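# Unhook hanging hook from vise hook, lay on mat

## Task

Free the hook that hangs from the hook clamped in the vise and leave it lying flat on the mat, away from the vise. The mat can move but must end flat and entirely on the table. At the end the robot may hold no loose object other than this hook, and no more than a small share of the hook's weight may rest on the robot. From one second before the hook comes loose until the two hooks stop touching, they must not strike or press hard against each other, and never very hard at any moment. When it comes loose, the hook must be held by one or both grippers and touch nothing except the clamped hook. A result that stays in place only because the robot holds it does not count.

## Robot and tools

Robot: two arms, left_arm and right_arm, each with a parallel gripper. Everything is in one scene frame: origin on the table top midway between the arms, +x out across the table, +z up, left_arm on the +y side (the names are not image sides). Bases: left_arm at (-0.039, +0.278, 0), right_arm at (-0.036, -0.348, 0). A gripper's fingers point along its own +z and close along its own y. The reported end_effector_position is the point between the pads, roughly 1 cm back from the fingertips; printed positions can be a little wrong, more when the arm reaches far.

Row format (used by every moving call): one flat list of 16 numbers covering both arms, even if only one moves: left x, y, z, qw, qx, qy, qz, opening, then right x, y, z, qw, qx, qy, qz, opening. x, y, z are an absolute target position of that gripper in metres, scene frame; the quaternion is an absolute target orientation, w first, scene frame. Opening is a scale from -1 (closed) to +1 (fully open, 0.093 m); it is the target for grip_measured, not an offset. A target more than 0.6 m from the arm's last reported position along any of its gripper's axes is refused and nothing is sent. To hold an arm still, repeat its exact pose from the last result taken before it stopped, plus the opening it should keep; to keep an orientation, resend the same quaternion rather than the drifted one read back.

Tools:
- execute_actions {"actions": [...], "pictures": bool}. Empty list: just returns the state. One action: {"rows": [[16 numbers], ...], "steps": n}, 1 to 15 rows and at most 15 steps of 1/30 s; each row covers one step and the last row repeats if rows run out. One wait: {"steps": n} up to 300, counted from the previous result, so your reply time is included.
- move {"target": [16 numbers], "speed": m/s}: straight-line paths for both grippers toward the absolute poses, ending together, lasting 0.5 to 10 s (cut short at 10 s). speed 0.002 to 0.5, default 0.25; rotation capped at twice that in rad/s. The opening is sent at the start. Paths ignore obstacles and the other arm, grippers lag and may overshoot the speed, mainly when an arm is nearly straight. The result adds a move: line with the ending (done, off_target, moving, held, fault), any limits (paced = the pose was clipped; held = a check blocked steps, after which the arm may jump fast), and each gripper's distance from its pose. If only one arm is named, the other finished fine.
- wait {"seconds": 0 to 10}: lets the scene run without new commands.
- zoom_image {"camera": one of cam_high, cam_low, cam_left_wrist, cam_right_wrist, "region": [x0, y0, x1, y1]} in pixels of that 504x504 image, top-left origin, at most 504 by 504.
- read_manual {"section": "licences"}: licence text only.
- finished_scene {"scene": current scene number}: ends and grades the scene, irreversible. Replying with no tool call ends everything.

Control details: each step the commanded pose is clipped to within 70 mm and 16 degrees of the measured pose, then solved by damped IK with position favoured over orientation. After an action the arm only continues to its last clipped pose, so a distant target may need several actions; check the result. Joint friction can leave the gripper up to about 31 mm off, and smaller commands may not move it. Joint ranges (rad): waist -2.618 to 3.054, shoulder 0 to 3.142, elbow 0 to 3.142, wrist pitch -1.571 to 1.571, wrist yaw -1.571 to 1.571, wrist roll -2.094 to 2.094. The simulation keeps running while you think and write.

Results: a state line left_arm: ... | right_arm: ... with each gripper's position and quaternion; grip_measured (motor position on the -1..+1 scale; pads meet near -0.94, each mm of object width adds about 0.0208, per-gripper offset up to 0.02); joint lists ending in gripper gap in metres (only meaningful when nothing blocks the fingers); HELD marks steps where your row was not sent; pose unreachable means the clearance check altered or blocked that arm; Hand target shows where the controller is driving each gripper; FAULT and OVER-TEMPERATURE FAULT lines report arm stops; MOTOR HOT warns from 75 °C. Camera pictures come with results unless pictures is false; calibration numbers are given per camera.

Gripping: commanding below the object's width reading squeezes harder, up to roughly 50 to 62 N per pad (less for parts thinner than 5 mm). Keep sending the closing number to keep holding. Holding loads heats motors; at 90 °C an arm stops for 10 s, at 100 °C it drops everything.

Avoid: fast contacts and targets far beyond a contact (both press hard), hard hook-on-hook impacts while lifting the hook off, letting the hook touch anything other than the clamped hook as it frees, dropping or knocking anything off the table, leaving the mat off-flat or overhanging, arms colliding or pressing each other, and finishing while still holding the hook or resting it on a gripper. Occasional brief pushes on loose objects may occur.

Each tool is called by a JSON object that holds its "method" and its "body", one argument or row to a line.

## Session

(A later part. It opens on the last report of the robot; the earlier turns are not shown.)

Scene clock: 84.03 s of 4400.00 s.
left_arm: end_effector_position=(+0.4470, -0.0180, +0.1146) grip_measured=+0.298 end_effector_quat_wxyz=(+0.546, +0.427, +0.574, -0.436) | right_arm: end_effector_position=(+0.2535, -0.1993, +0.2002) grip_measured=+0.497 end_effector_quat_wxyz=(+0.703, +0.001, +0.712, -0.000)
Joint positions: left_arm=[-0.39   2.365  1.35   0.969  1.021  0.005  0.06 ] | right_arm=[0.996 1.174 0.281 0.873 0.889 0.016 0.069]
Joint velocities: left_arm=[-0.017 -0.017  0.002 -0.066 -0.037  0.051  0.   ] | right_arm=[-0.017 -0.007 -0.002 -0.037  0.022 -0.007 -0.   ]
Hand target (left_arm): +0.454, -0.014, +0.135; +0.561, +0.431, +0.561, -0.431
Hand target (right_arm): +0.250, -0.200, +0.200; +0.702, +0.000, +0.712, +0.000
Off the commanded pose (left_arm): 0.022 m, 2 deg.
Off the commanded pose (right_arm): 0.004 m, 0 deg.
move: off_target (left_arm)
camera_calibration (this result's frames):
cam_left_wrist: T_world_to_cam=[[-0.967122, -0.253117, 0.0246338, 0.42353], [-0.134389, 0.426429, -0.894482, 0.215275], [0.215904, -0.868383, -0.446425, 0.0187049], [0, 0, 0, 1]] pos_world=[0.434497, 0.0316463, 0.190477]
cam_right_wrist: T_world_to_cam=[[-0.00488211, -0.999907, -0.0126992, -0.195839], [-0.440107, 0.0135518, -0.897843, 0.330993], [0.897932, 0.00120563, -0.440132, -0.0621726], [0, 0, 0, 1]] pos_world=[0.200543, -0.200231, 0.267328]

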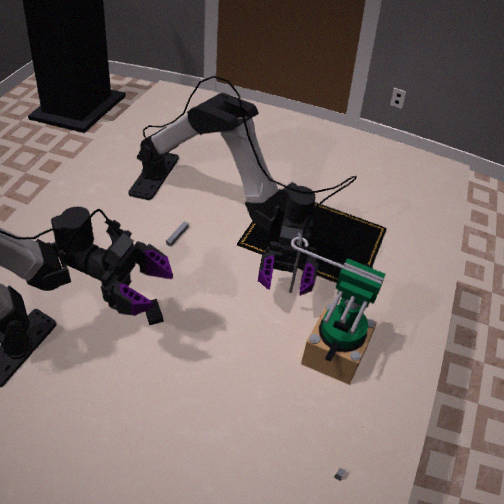

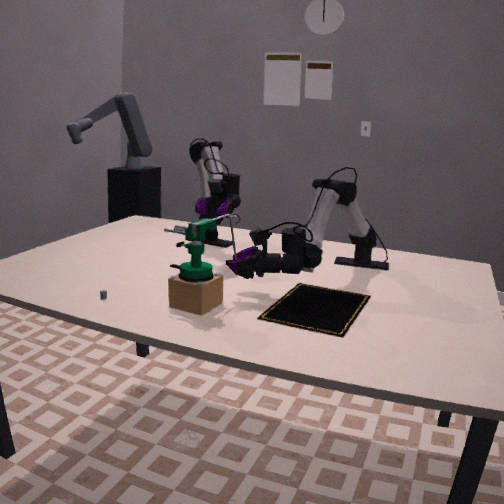

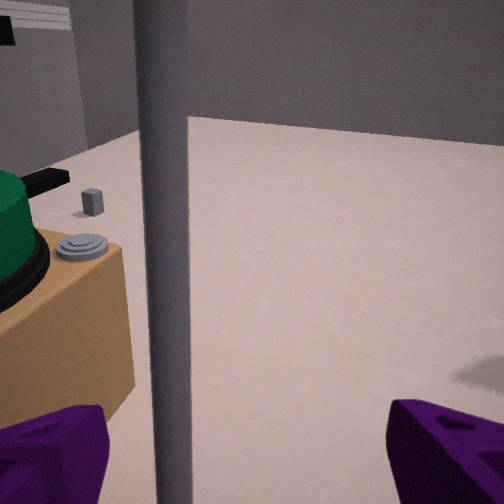

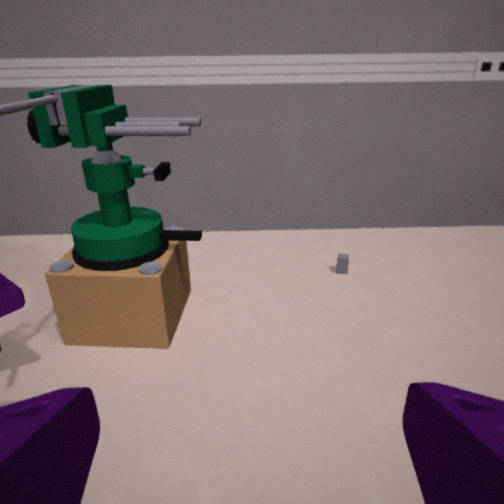

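{"method": "move", "body": {
  "target": [0.468, 0.0, 0.14, 0.561, 0.431, 0.561, -0.431, 0.3, 0.25, -0.2, 0.2, 0.7, 0, 0.71, 0, 0.5],
  "speed": 0.05
}}

{"method": "move", "body": {
  "target": [0.468, 0.0, 0.14, 0.561, 0.431, 0.561, -0.431, -1, 0.25, -0.2, 0.2, 0.7, 0, 0.71, 0, 0.5]
}}

{"method": "move", "body": {
  "target": [0.465, -0.005, 0.20, 0.561, 0.431, 0.561, -0.431, -1, 0.25, -0.2, 0.2, 0.7, 0, 0.71, 0, 0.5],
  "speed": 0.03
}}

{"method": "zoom_image", "body": {
  "camera": "cam_high",
  "region": [260, 200, 360, 300]
}}

{"method": "zoom_image", "body": {
  "camera": "cam_low",
  "region": [200, 180, 300, 280]
}}

Scene clock: 86.67 s of 4400.00 s.
left_arm: end_effector_position=(+0.4609, -0.0031, +0.1262) grip_measured=+0.298 end_effector_quat_wxyz=(+0.550, +0.428, +0.571, -0.434) | right_arm: end_effector_position=(+0.2535, -0.1993, +0.2002) grip_measured=+0.497 end_effector_quat_wxyz=(+0.703, +0.001, +0.712, -0.000)
Joint positions: left_arm=[-0.352  2.365  1.403  0.927  1.058  0.005  0.06 ] | right_arm=[0.996 1.174 0.281 0.873 0.889 0.016 0.069]
Joint velocities: left_arm=[ 0.017  0.007 -0.002 -0.022 -0.007  0.037 -0.001] | right_arm=[ 0.002  0.012 -0.022 -0.066  0.066  0.007  0.   ]
Hand target (left_arm): +0.467, +0.001, +0.140; +0.561, +0.431, +0.561, -0.431
Hand target (right_arm): +0.250, -0.200, +0.200; +0.702, +0.000, +0.712, +0.000
Off the commanded pose (left_arm): 0.016 m, 2 deg.
Off the commanded pose (right_arm): 0.004 m, 0 deg.
move: off_target (left_arm)
camera_calibration (this result's frames):
cam_left_wrist: T_world_to_cam=[[-0.966826, -0.254904, 0.0164989, 0.441384], [-0.126684, 0.422409, -0.897509, 0.217948], [0.221809, -0.869825, -0.440688, 0.0304029], [0, 0, 0, 1]] pos_world=[0.447608, 0.0468923, 0.201726]
cam_right_wrist: T_world_to_cam=[[-0.00488211, -0.999907, -0.0126992, -0.195839], [-0.440107, 0.0135518, -0.897843, 0.330993], [0.897932, 0.00120563, -0.440132, -0.0621726], [0, 0, 0, 1]] pos_world=[0.200543, -0.200231, 0.267328]

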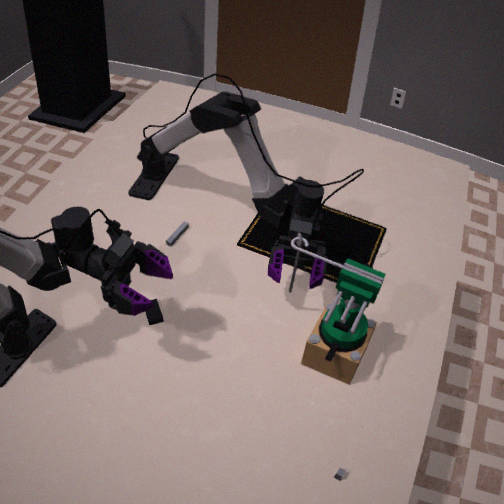

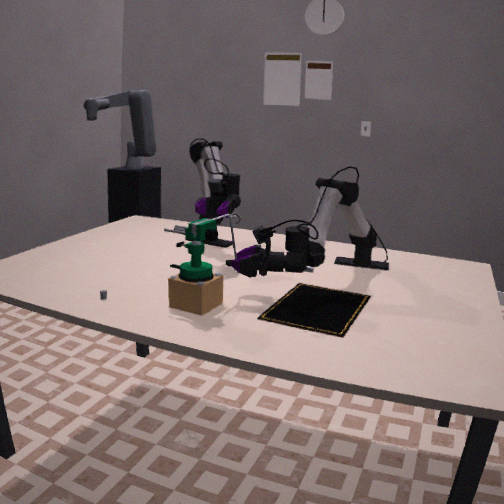

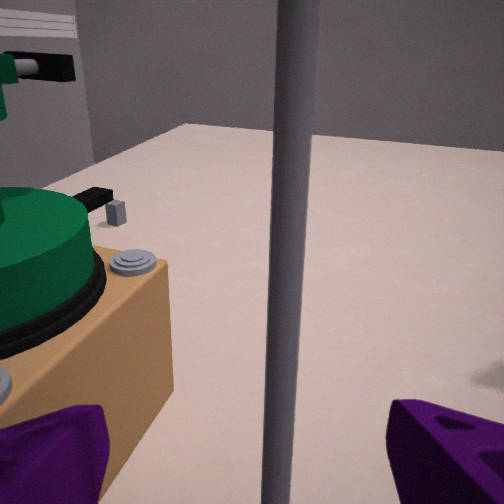

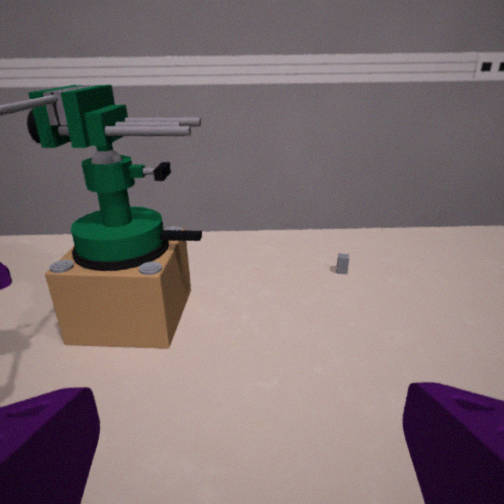

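Scene clock: 87.37 s of 4400.00 s.
left_arm: end_effector_position=(+0.4593, -0.0035, +0.1262) grip_measured=-0.991 end_effector_quat_wxyz=(+0.548, +0.431, +0.568, -0.437) | right_arm: end_effector_position=(+0.2535, -0.1993, +0.2002) grip_measured=+0.497 end_effector_quat_wxyz=(+0.703, +0.001, +0.712, -0.000)
Joint positions: left_arm=[-0.352  2.365  1.403  0.927  1.067  0.007  0.   ] | right_arm=[0.996 1.174 0.281 0.873 0.889 0.016 0.069]
Joint velocities: left_arm=[ 0.012 -0.027 -0.017 -0.037  0.007  0.007  0.   ] | right_arm=[-0.002 -0.002 -0.012 -0.022  0.081 -0.007 -0.001]
Hand target (left_arm): +0.467, +0.000, +0.140; +0.561, +0.431, +0.561, -0.431
Hand target (right_arm): +0.250, -0.200, +0.200; +0.702, +0.000, +0.712, +0.000
Off the commanded pose (left_arm): 0.017 m, 2 deg.
Off the commanded pose (right_arm): 0.004 m, 0 deg.
move: off_target (left_arm)
camera_calibration (this result's frames):
cam_left_wrist: T_world_to_cam=[[-0.969335, -0.24528, 0.0150968, 0.441076], [-0.12123, 0.423852, -0.897582, 0.215423], [0.21376, -0.871887, -0.44059, 0.0340699], [0, 0, 0, 1]] pos_world=[0.446383, 0.0465844, 0.201712]
cam_right_wrist: T_world_to_cam=[[-0.00488211, -0.999907, -0.0126992, -0.195839], [-0.440107, 0.0135518, -0.897843, 0.330993], [0.897932, 0.00120563, -0.440132, -0.0621726], [0, 0, 0, 1]] pos_world=[0.200543, -0.200231, 0.267328]

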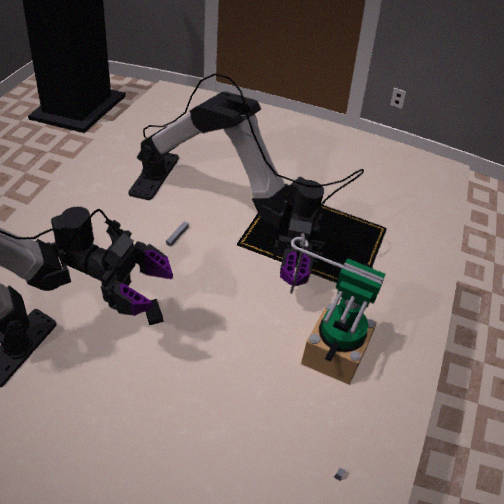

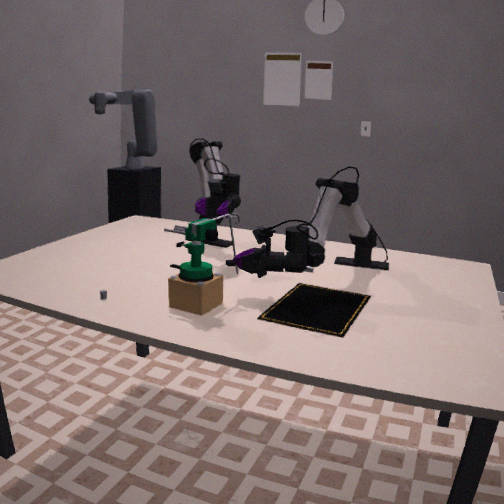

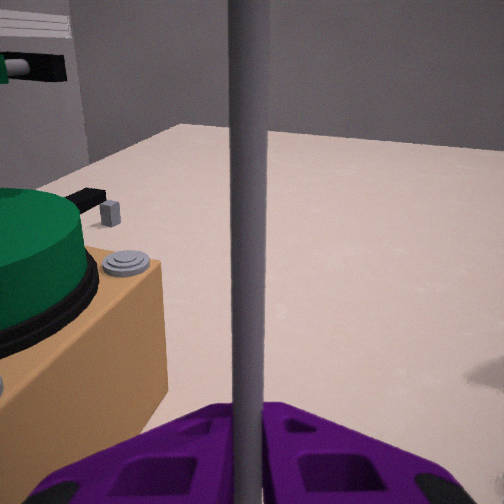

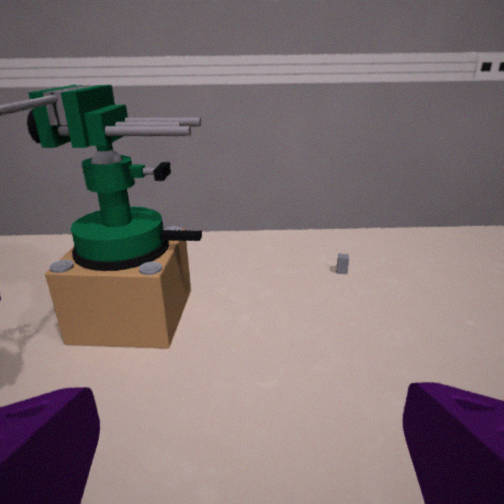

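Scene clock: 90.07 s of 4400.00 s.
left_arm: end_effector_position=(+0.4511, -0.0029, +0.1421) grip_measured=-0.991 end_effector_quat_wxyz=(+0.504, +0.420, +0.602, -0.456) | right_arm: end_effector_position=(+0.2535, -0.1993, +0.2002) grip_measured=+0.497 end_effector_quat_wxyz=(+0.703, +0.001, +0.712, -0.000)
Joint positions: left_arm=[-0.352  2.271  1.403  0.703  1.086  0.02   0.   ] | right_arm=[0.996 1.174 0.281 0.873 0.889 0.016 0.069]
Joint velocities: left_arm=[-0.017 -0.002 -0.012 -0.081  0.022 -0.037  0.   ] | right_arm=[-0.002 -0.007  0.002 -0.007 -0.007 -0.022 -0.   ]
Hand target (left_arm): +0.459, -0.003, +0.200; +0.560, +0.431, +0.560, -0.432
Hand target (right_arm): +0.250, -0.200, +0.200; +0.702, +0.000, +0.712, +0.000
Off the commanded pose (left_arm): 0.060 m, 9 deg.
Off the commanded pose (right_arm): 0.004 m, 0 deg.
move: off_target (left_arm)
camera_calibration (this result's frames):
cam_left_wrist: T_world_to_cam=[[-0.966356, -0.229242, 0.116634, 0.417326], [-0.212607, 0.456738, -0.863822, 0.264992], [0.144753, -0.859557, -0.49011, 0.0815727], [0, 0, 0, 1]] pos_world=[0.447817, 0.044753, 0.220212]
cam_right_wrist: T_world_to_cam=[[-0.00488211, -0.999907, -0.0126992, -0.195839], [-0.440107, 0.0135518, -0.897843, 0.330993], [0.897932, 0.00120563, -0.440132, -0.0621726], [0, 0, 0, 1]] pos_world=[0.200543, -0.200231, 0.267328]

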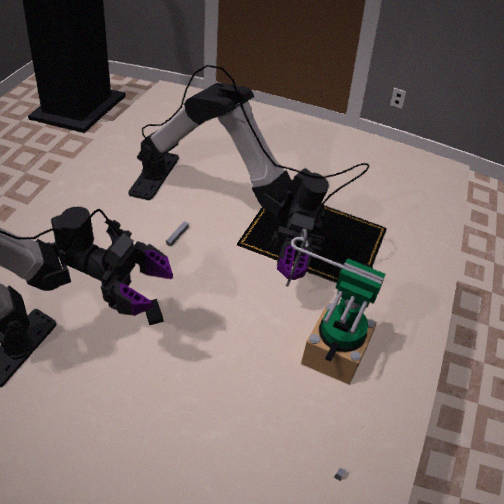

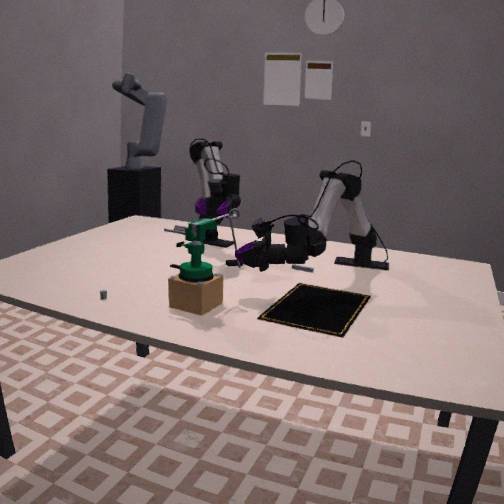

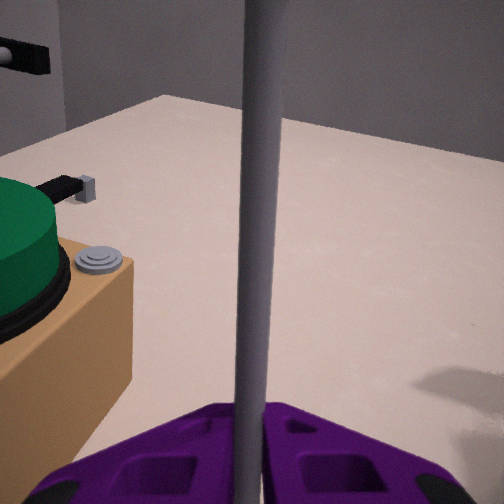

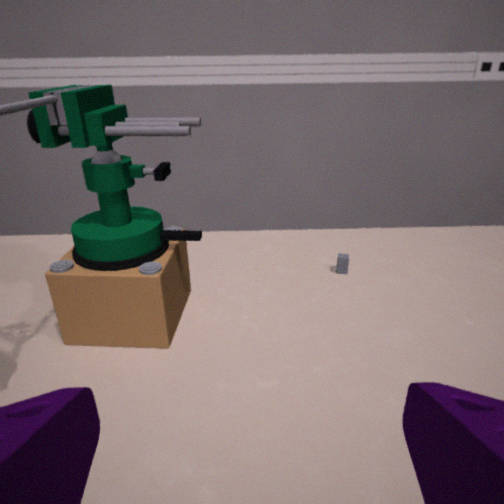

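Region (260, 200, 360, 300) of cam_high's 504x504 image, scaled by 5.040, with more detail than that image has.

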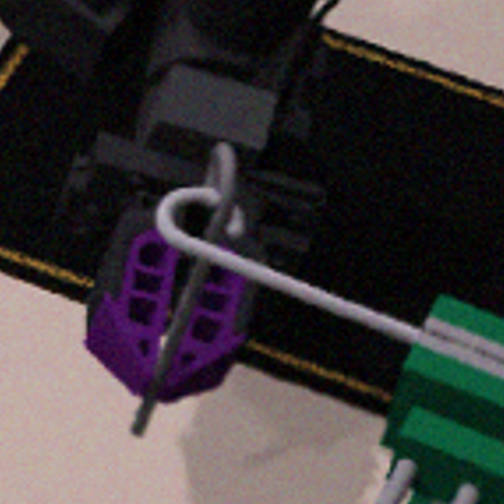

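Region (200, 180, 300, 280) of cam_low's 504x504 image, scaled by 5.040, with more detail than that image has.

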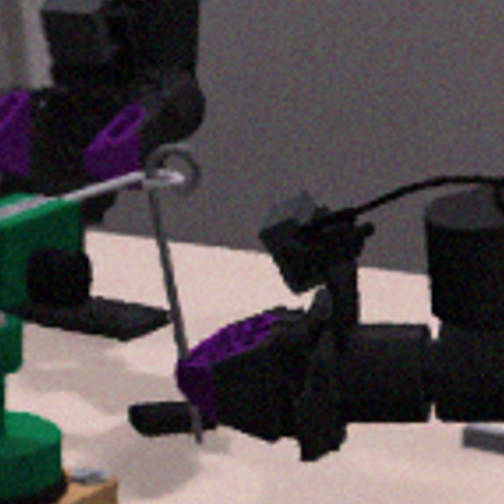

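{"method": "move", "body": {
  "target": [0.465, -0.015, 0.21, 0.561, 0.431, 0.561, -0.431, -1, 0.25, -0.2, 0.2, 0.7, 0, 0.71, 0, 0.5],
  "speed": 0.03
}}

{"method": "zoom_image", "body": {
  "camera": "cam_low",
  "region": [200, 180, 300, 280]
}}

Scene clock: 93.97 s of 4400.00 s.
left_arm: end_effector_position=(+0.4483, -0.0060, +0.1424) grip_measured=-0.991 end_effector_quat_wxyz=(+0.494, +0.418, +0.609, -0.458) | right_arm: end_effector_position=(+0.2535, -0.1993, +0.2002) grip_measured=+0.497 end_effector_quat_wxyz=(+0.703, +0.001, +0.712, -0.000)
Joint positions: left_arm=[-0.359  2.257  1.403  0.658  1.08   0.027  0.   ] | right_arm=[0.996 1.174 0.281 0.873 0.889 0.016 0.069]
Joint velocities: left_arm=[ 0.007  0.007 -0.002  0.022 -0.037 -0.007  0.   ] | right_arm=[ 0.002 -0.007 -0.017 -0.051 -0.051 -0.037 -0.002]
Hand target (left_arm): +0.457, -0.011, +0.211; +0.561, +0.430, +0.560, -0.433
Hand target (right_arm): +0.250, -0.200, +0.200; +0.702, +0.000, +0.712, +0.000
Off the commanded pose (left_arm): 0.070 m, 10 deg.
Off the commanded pose (right_arm): 0.004 m, 0 deg.
move: off_target (left_arm)
camera_calibration (this result's frames):
cam_left_wrist: T_world_to_cam=[[-0.963933, -0.228102, 0.137121, 0.409877], [-0.231776, 0.466228, -0.853763, 0.273261], [0.130816, -0.854752, -0.502281, 0.0874695], [0, 0, 0, 1]] pos_world=[0.446987, 0.0408567, 0.221032]
cam_right_wrist: T_world_to_cam=[[-0.00488211, -0.999907, -0.0126992, -0.195839], [-0.440107, 0.0135518, -0.897843, 0.330993], [0.897932, 0.00120563, -0.440132, -0.0621726], [0, 0, 0, 1]] pos_world=[0.200543, -0.200231, 0.267328]

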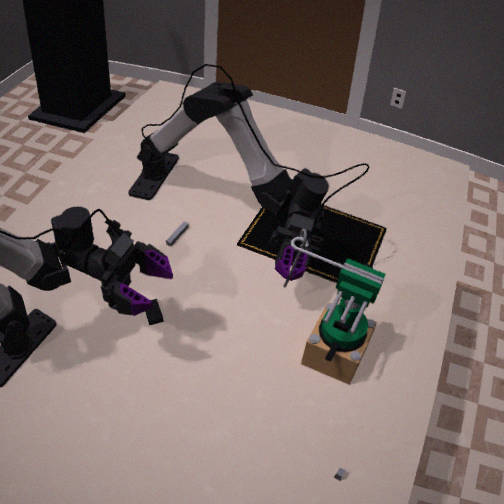

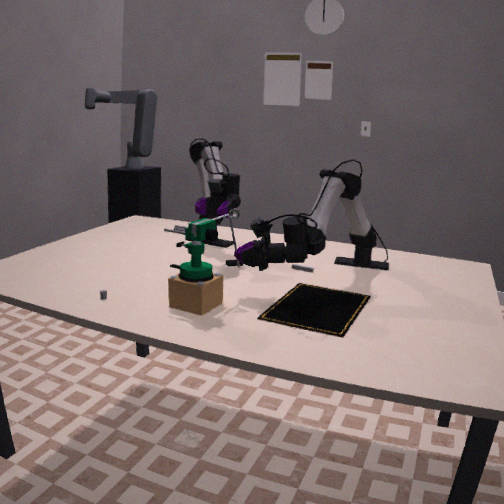

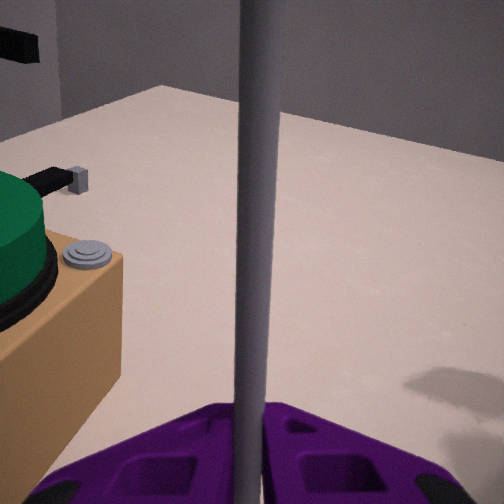

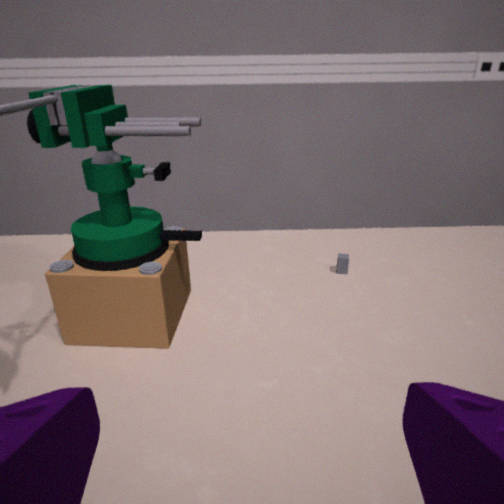

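Region (200, 180, 300, 280) of cam_low's 504x504 image, scaled by 5.040, with more detail than that image has.

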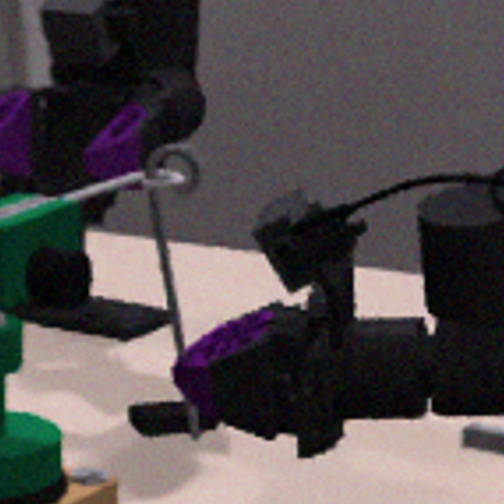

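{"method": "move", "body": {
  "target": [0.46, -0.045, 0.135, 0.561, 0.431, 0.561, -0.431, -1, 0.25, -0.2, 0.2, 0.7, 0, 0.71, 0, 0.5],
  "speed": 0.03
}}

{"method": "move", "body": {
  "target": [0.46, -0.045, 0.20, 0.561, 0.431, 0.561, -0.431, -1, 0.25, -0.2, 0.2, 0.7, 0, 0.71, 0, 0.5],
  "speed": 0.03
}}

{"method": "zoom_image", "body": {
  "camera": "cam_low",
  "region": [200, 180, 300, 280]
}}

{"method": "zoom_image", "body": {
  "camera": "cam_high",
  "region": [260, 200, 360, 300]
}}

Scene clock: 98.93 s of 4400.00 s.
left_arm: end_effector_position=(+0.4631, -0.0307, +0.1329) grip_measured=-0.991 end_effector_quat_wxyz=(+0.561, +0.421, +0.571, -0.427) | right_arm: end_effector_position=(+0.2535, -0.1993, +0.2002) grip_measured=+0.497 end_effector_quat_wxyz=(+0.703, +0.001, +0.712, -0.000)
Joint positions: left_arm=[-0.411  2.376  1.439  0.926  0.974 -0.006  0.   ] | right_arm=[0.996 1.174 0.281 0.873 0.889 0.016 0.069]
Joint velocities: left_arm=[ 0.017 -0.002 -0.002  0.037 -0.051 -0.037  0.   ] | right_arm=[-0.012  0.017  0.007  0.051  0.022 -0.007 -0.   ]
Hand target (left_arm): +0.460, -0.045, +0.136; +0.561, +0.429, +0.560, -0.432
Hand target (right_arm): +0.250, -0.200, +0.200; +0.702, +0.000, +0.712, +0.000
Off the commanded pose (left_arm): 0.015 m, 2 deg.
Off the commanded pose (right_arm): 0.004 m, 0 deg.
move: off_target (left_arm)
camera_calibration (this result's frames):
cam_left_wrist: T_world_to_cam=[[-0.960432, -0.278454, 0.00585317, 0.434078], [-0.124947, 0.411988, -0.902582, 0.235447], [0.248916, -0.8676, -0.430479, -0.00498064], [0, 0, 0, 1]] pos_world=[0.44756, 0.0195481, 0.207825]
cam_right_wrist: T_world_to_cam=[[-0.00488211, -0.999907, -0.0126992, -0.195839], [-0.440107, 0.0135518, -0.897843, 0.330993], [0.897932, 0.00120563, -0.440132, -0.0621726], [0, 0, 0, 1]] pos_world=[0.200543, -0.200231, 0.267328]

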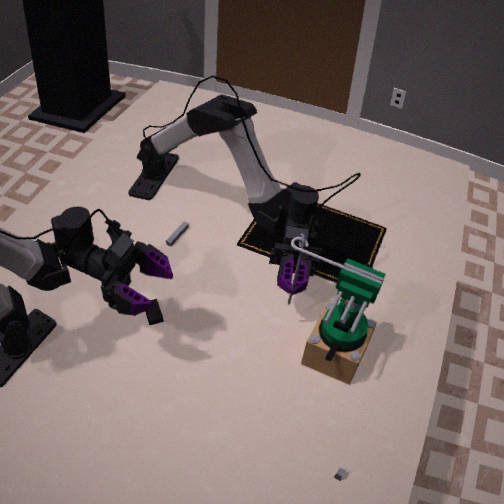

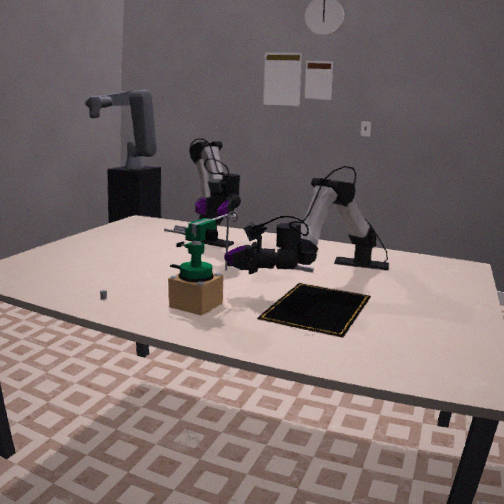

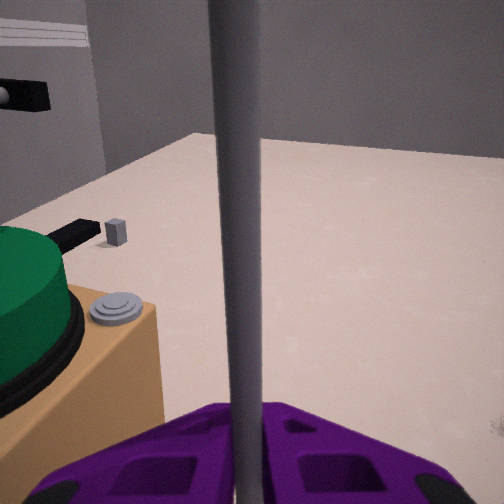

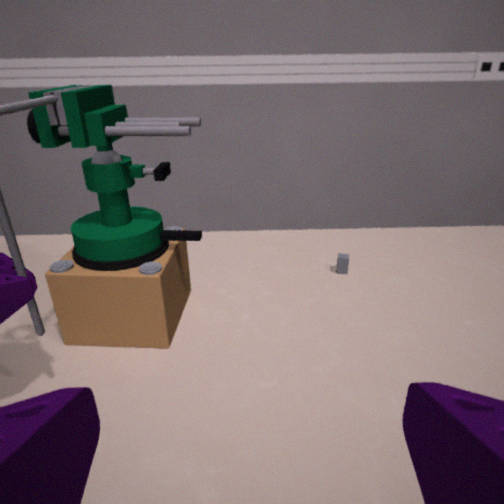

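Scene clock: 101.47 s of 4400.00 s.
left_arm: end_effector_position=(+0.4533, -0.0348, +0.1411) grip_measured=-0.991 end_effector_quat_wxyz=(+0.506, +0.409, +0.614, -0.446) | right_arm: end_effector_position=(+0.2535, -0.1993, +0.2002) grip_measured=+0.497 end_effector_quat_wxyz=(+0.703, +0.001, +0.712, -0.000)
Joint positions: left_arm=[-0.422  2.289  1.439  0.688  0.981 -0.     0.   ] | right_arm=[0.996 1.174 0.281 0.873 0.889 0.016 0.069]
Joint velocities: left_arm=[ 0.007 -0.022 -0.012 -0.022 -0.066  0.007  0.   ] | right_arm=[-0.022 -0.022 -0.012  0.007  0.007  0.037  0.   ]
Hand target (left_arm): +0.455, -0.043, +0.200; +0.561, +0.431, +0.560, -0.431
Hand target (right_arm): +0.250, -0.200, +0.200; +0.702, +0.000, +0.712, +0.000
Off the commanded pose (left_arm): 0.060 m, 9 deg.
Off the commanded pose (right_arm): 0.004 m, 0 deg.
move: off_target (left_arm)
camera_calibration (this result's frames):
cam_left_wrist: T_world_to_cam=[[-0.956439, -0.263797, 0.125045, 0.405337], [-0.238278, 0.457941, -0.856454, 0.289789], [0.168667, -0.848941, -0.500849, 0.0443827], [0, 0, 0, 1]] pos_world=[0.449245, 0.011899, 0.219734]
cam_right_wrist: T_world_to_cam=[[-0.00488211, -0.999907, -0.0126992, -0.195839], [-0.440107, 0.0135518, -0.897843, 0.330993], [0.897932, 0.00120563, -0.440132, -0.0621726], [0, 0, 0, 1]] pos_world=[0.200543, -0.200231, 0.267328]

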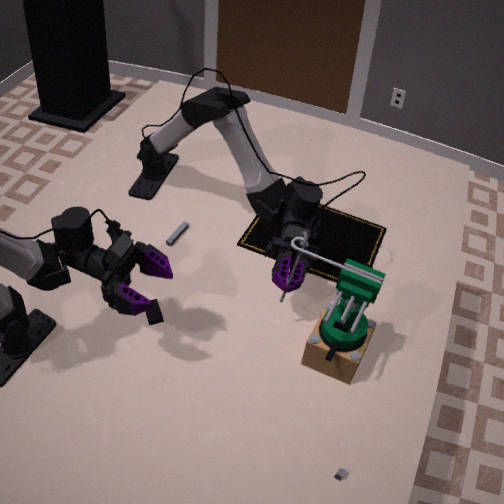

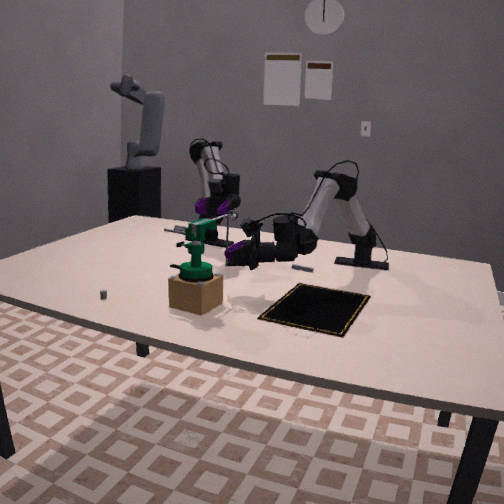

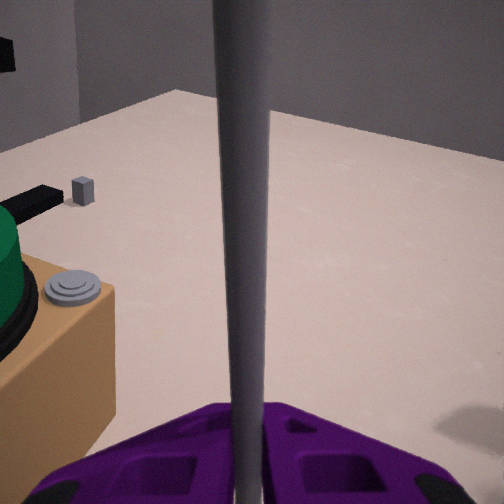

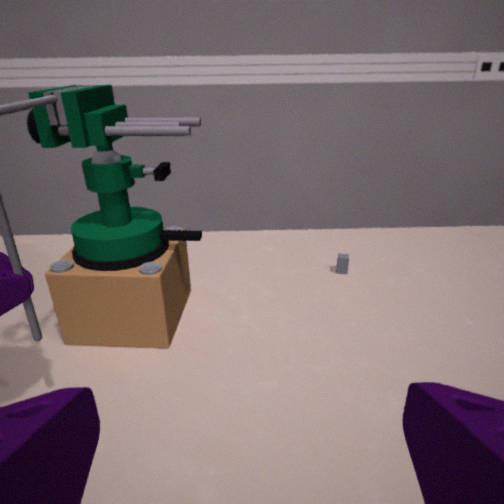

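Region (200, 180, 300, 280) of cam_low's 504x504 image, scaled by 5.040, with more detail than that image has.

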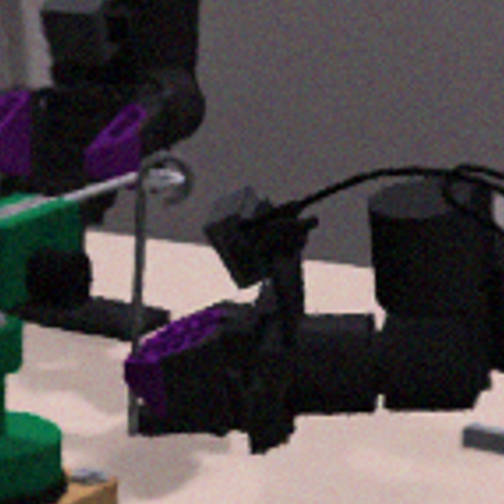

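Region (260, 200, 360, 300) of cam_high's 504x504 image, scaled by 5.040, with more detail than that image has.

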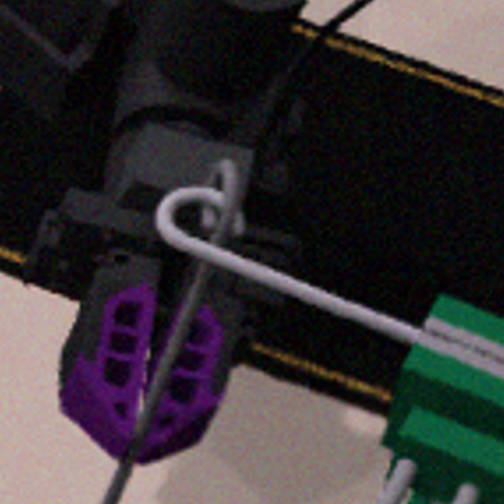

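{"method": "move", "body": {
  "target": [0.455, -0.035, 0.14, 0.506, 0.409, 0.614, -0.446, 0.3, 0.25, -0.2, 0.2, 0.7, 0, 0.71, 0, 0.5]
}}

{"method": "move", "body": {
  "target": [0.46, 0.06, 0.20, 0.561, 0.431, 0.561, -0.431, 0.3, 0.25, -0.2, 0.2, 0.7, 0, 0.71, 0, 0.5],
  "speed": 0.05
}}

Scene clock: 103.17 s of 4400.00 s.
left_arm: end_effector_position=(+0.4532, -0.0347, +0.1396) grip_measured=+0.298 end_effector_quat_wxyz=(+0.504, +0.408, +0.616, -0.447) | right_arm: end_effector_position=(+0.2535, -0.1993, +0.2002) grip_measured=+0.497 end_effector_quat_wxyz=(+0.703, +0.001, +0.712, -0.000)
Joint positions: left_arm=[-0.422  2.289  1.439  0.681  0.981 -0.     0.06 ] | right_arm=[0.996 1.174 0.281 0.873 0.889 0.016 0.069]
Joint velocities: left_arm=[ 0.007 -0.012 -0.002 -0.066 -0.022  0.007  0.   ] | right_arm=[-0.012  0.012  0.012  0.037 -0.022 -0.007 -0.   ]
Hand target (left_arm): +0.455, -0.035, +0.140; +0.506, +0.409, +0.614, -0.446
Hand target (right_arm): +0.250, -0.200, +0.200; +0.702, +0.000, +0.712, +0.000
Off the commanded pose (left_arm): 0.002 m, 0 deg.
Off the commanded pose (right_arm): 0.004 m, 0 deg.
move: done
camera_calibration (this result's frames):
cam_left_wrist: T_world_to_cam=[[-0.95551, -0.264444, 0.130657, 0.404231], [-0.244001, 0.459769, -0.85386, 0.290807], [0.165726, -0.847751, -0.503838, 0.0455234], [0, 0, 0, 1]] pos_world=[0.449659, 0.011785, 0.218429]
cam_right_wrist: T_world_to_cam=[[-0.00488211, -0.999907, -0.0126992, -0.195839], [-0.440107, 0.0135518, -0.897843, 0.330993], [0.897932, 0.00120563, -0.440132, -0.0621726], [0, 0, 0, 1]] pos_world=[0.200543, -0.200231, 0.267328]

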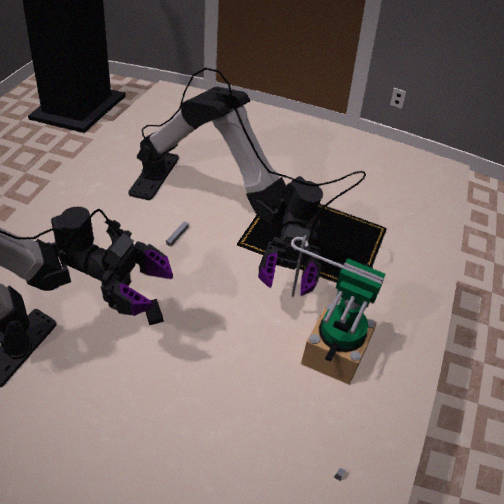

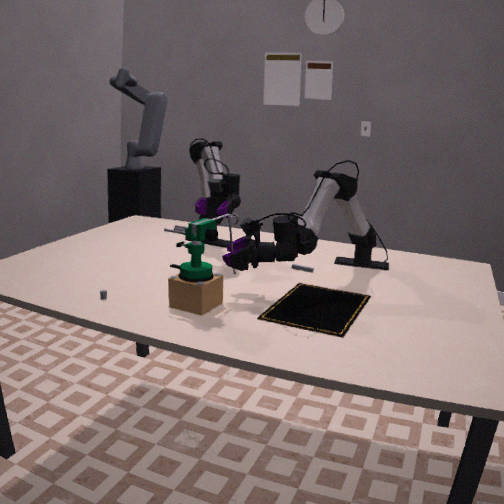

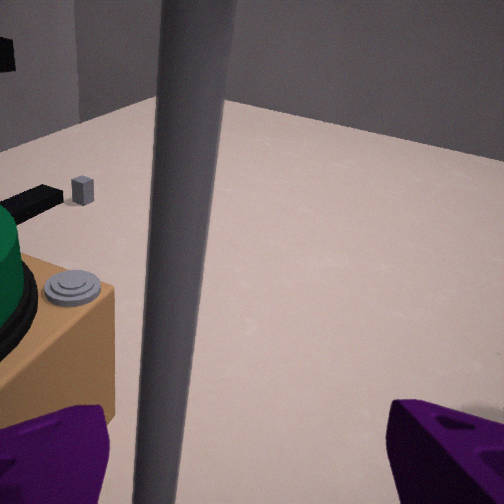

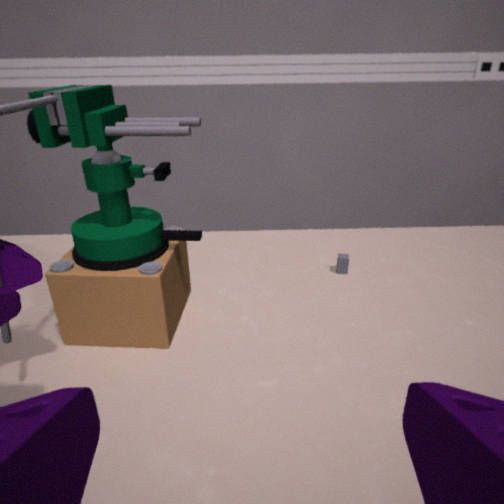

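Scene clock: 105.77 s of 4400.00 s.
left_arm: end_effector_position=(+0.4623, +0.0554, +0.1930) grip_measured=+0.298 end_effector_quat_wxyz=(+0.555, +0.430, +0.566, -0.432) | right_arm: end_effector_position=(+0.2535, -0.1993, +0.2002) grip_measured=+0.497 end_effector_quat_wxyz=(+0.703, +0.001, +0.712, -0.000)
Joint positions: left_arm=[-0.228  2.187  1.397  0.763  1.18   0.014  0.06 ] | right_arm=[0.996 1.174 0.281 0.873 0.889 0.016 0.069]
Joint velocities: left_arm=[-0.002 -0.012  0.007  0.066  0.022 -0.007  0.   ] | right_arm=[-0.002 -0.017  0.002 -0.022 -0.022  0.051 -0.001]
Hand target (left_arm): +0.458, +0.060, +0.199; +0.560, +0.431, +0.561, -0.430
Hand target (right_arm): +0.250, -0.200, +0.200; +0.702, +0.000, +0.712, +0.000
Off the commanded pose (left_arm): 0.009 m, 1 deg.
Off the commanded pose (right_arm): 0.004 m, 0 deg.
move: done
camera_calibration (this result's frames):
cam_left_wrist: T_world_to_cam=[[-0.96679, -0.255556, 0.00293665, 0.459162], [-0.113633, 0.419536, -0.900598, 0.248165], [0.228921, -0.871023, -0.434642, 0.106058], [0, 0, 0, 1]] pos_world=[0.447834, 0.105607, 0.268246]
cam_right_wrist: T_world_to_cam=[[-0.00488211, -0.999907, -0.0126992, -0.195839], [-0.440107, 0.0135518, -0.897843, 0.330993], [0.897932, 0.00120563, -0.440132, -0.0621726], [0, 0, 0, 1]] pos_world=[0.200543, -0.200231, 0.267328]

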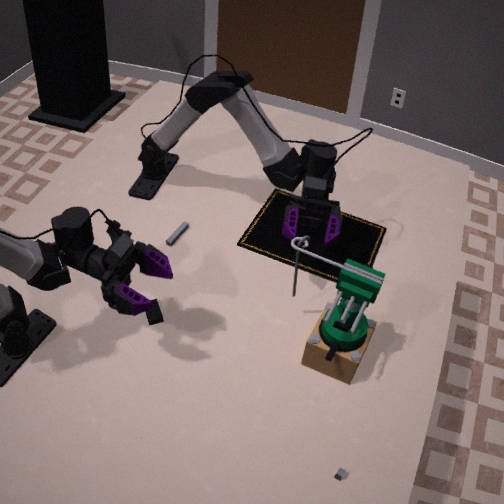

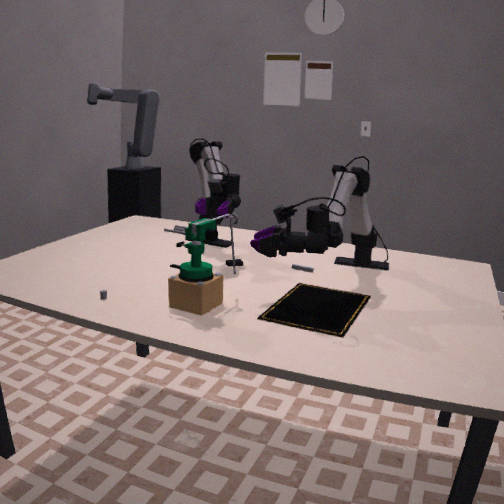

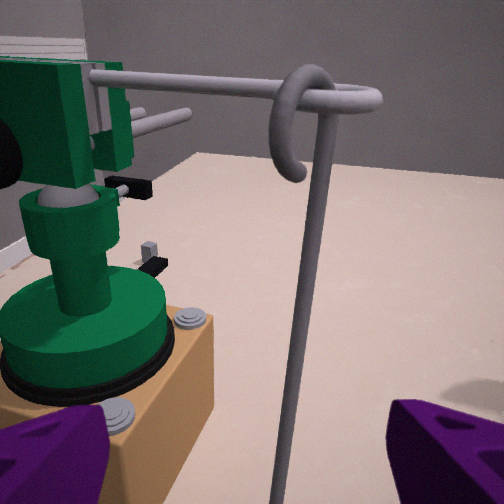

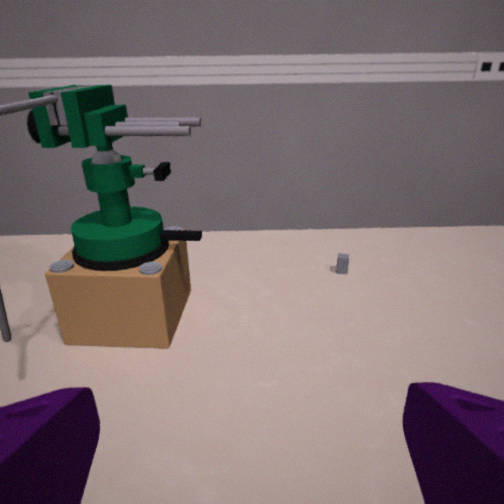

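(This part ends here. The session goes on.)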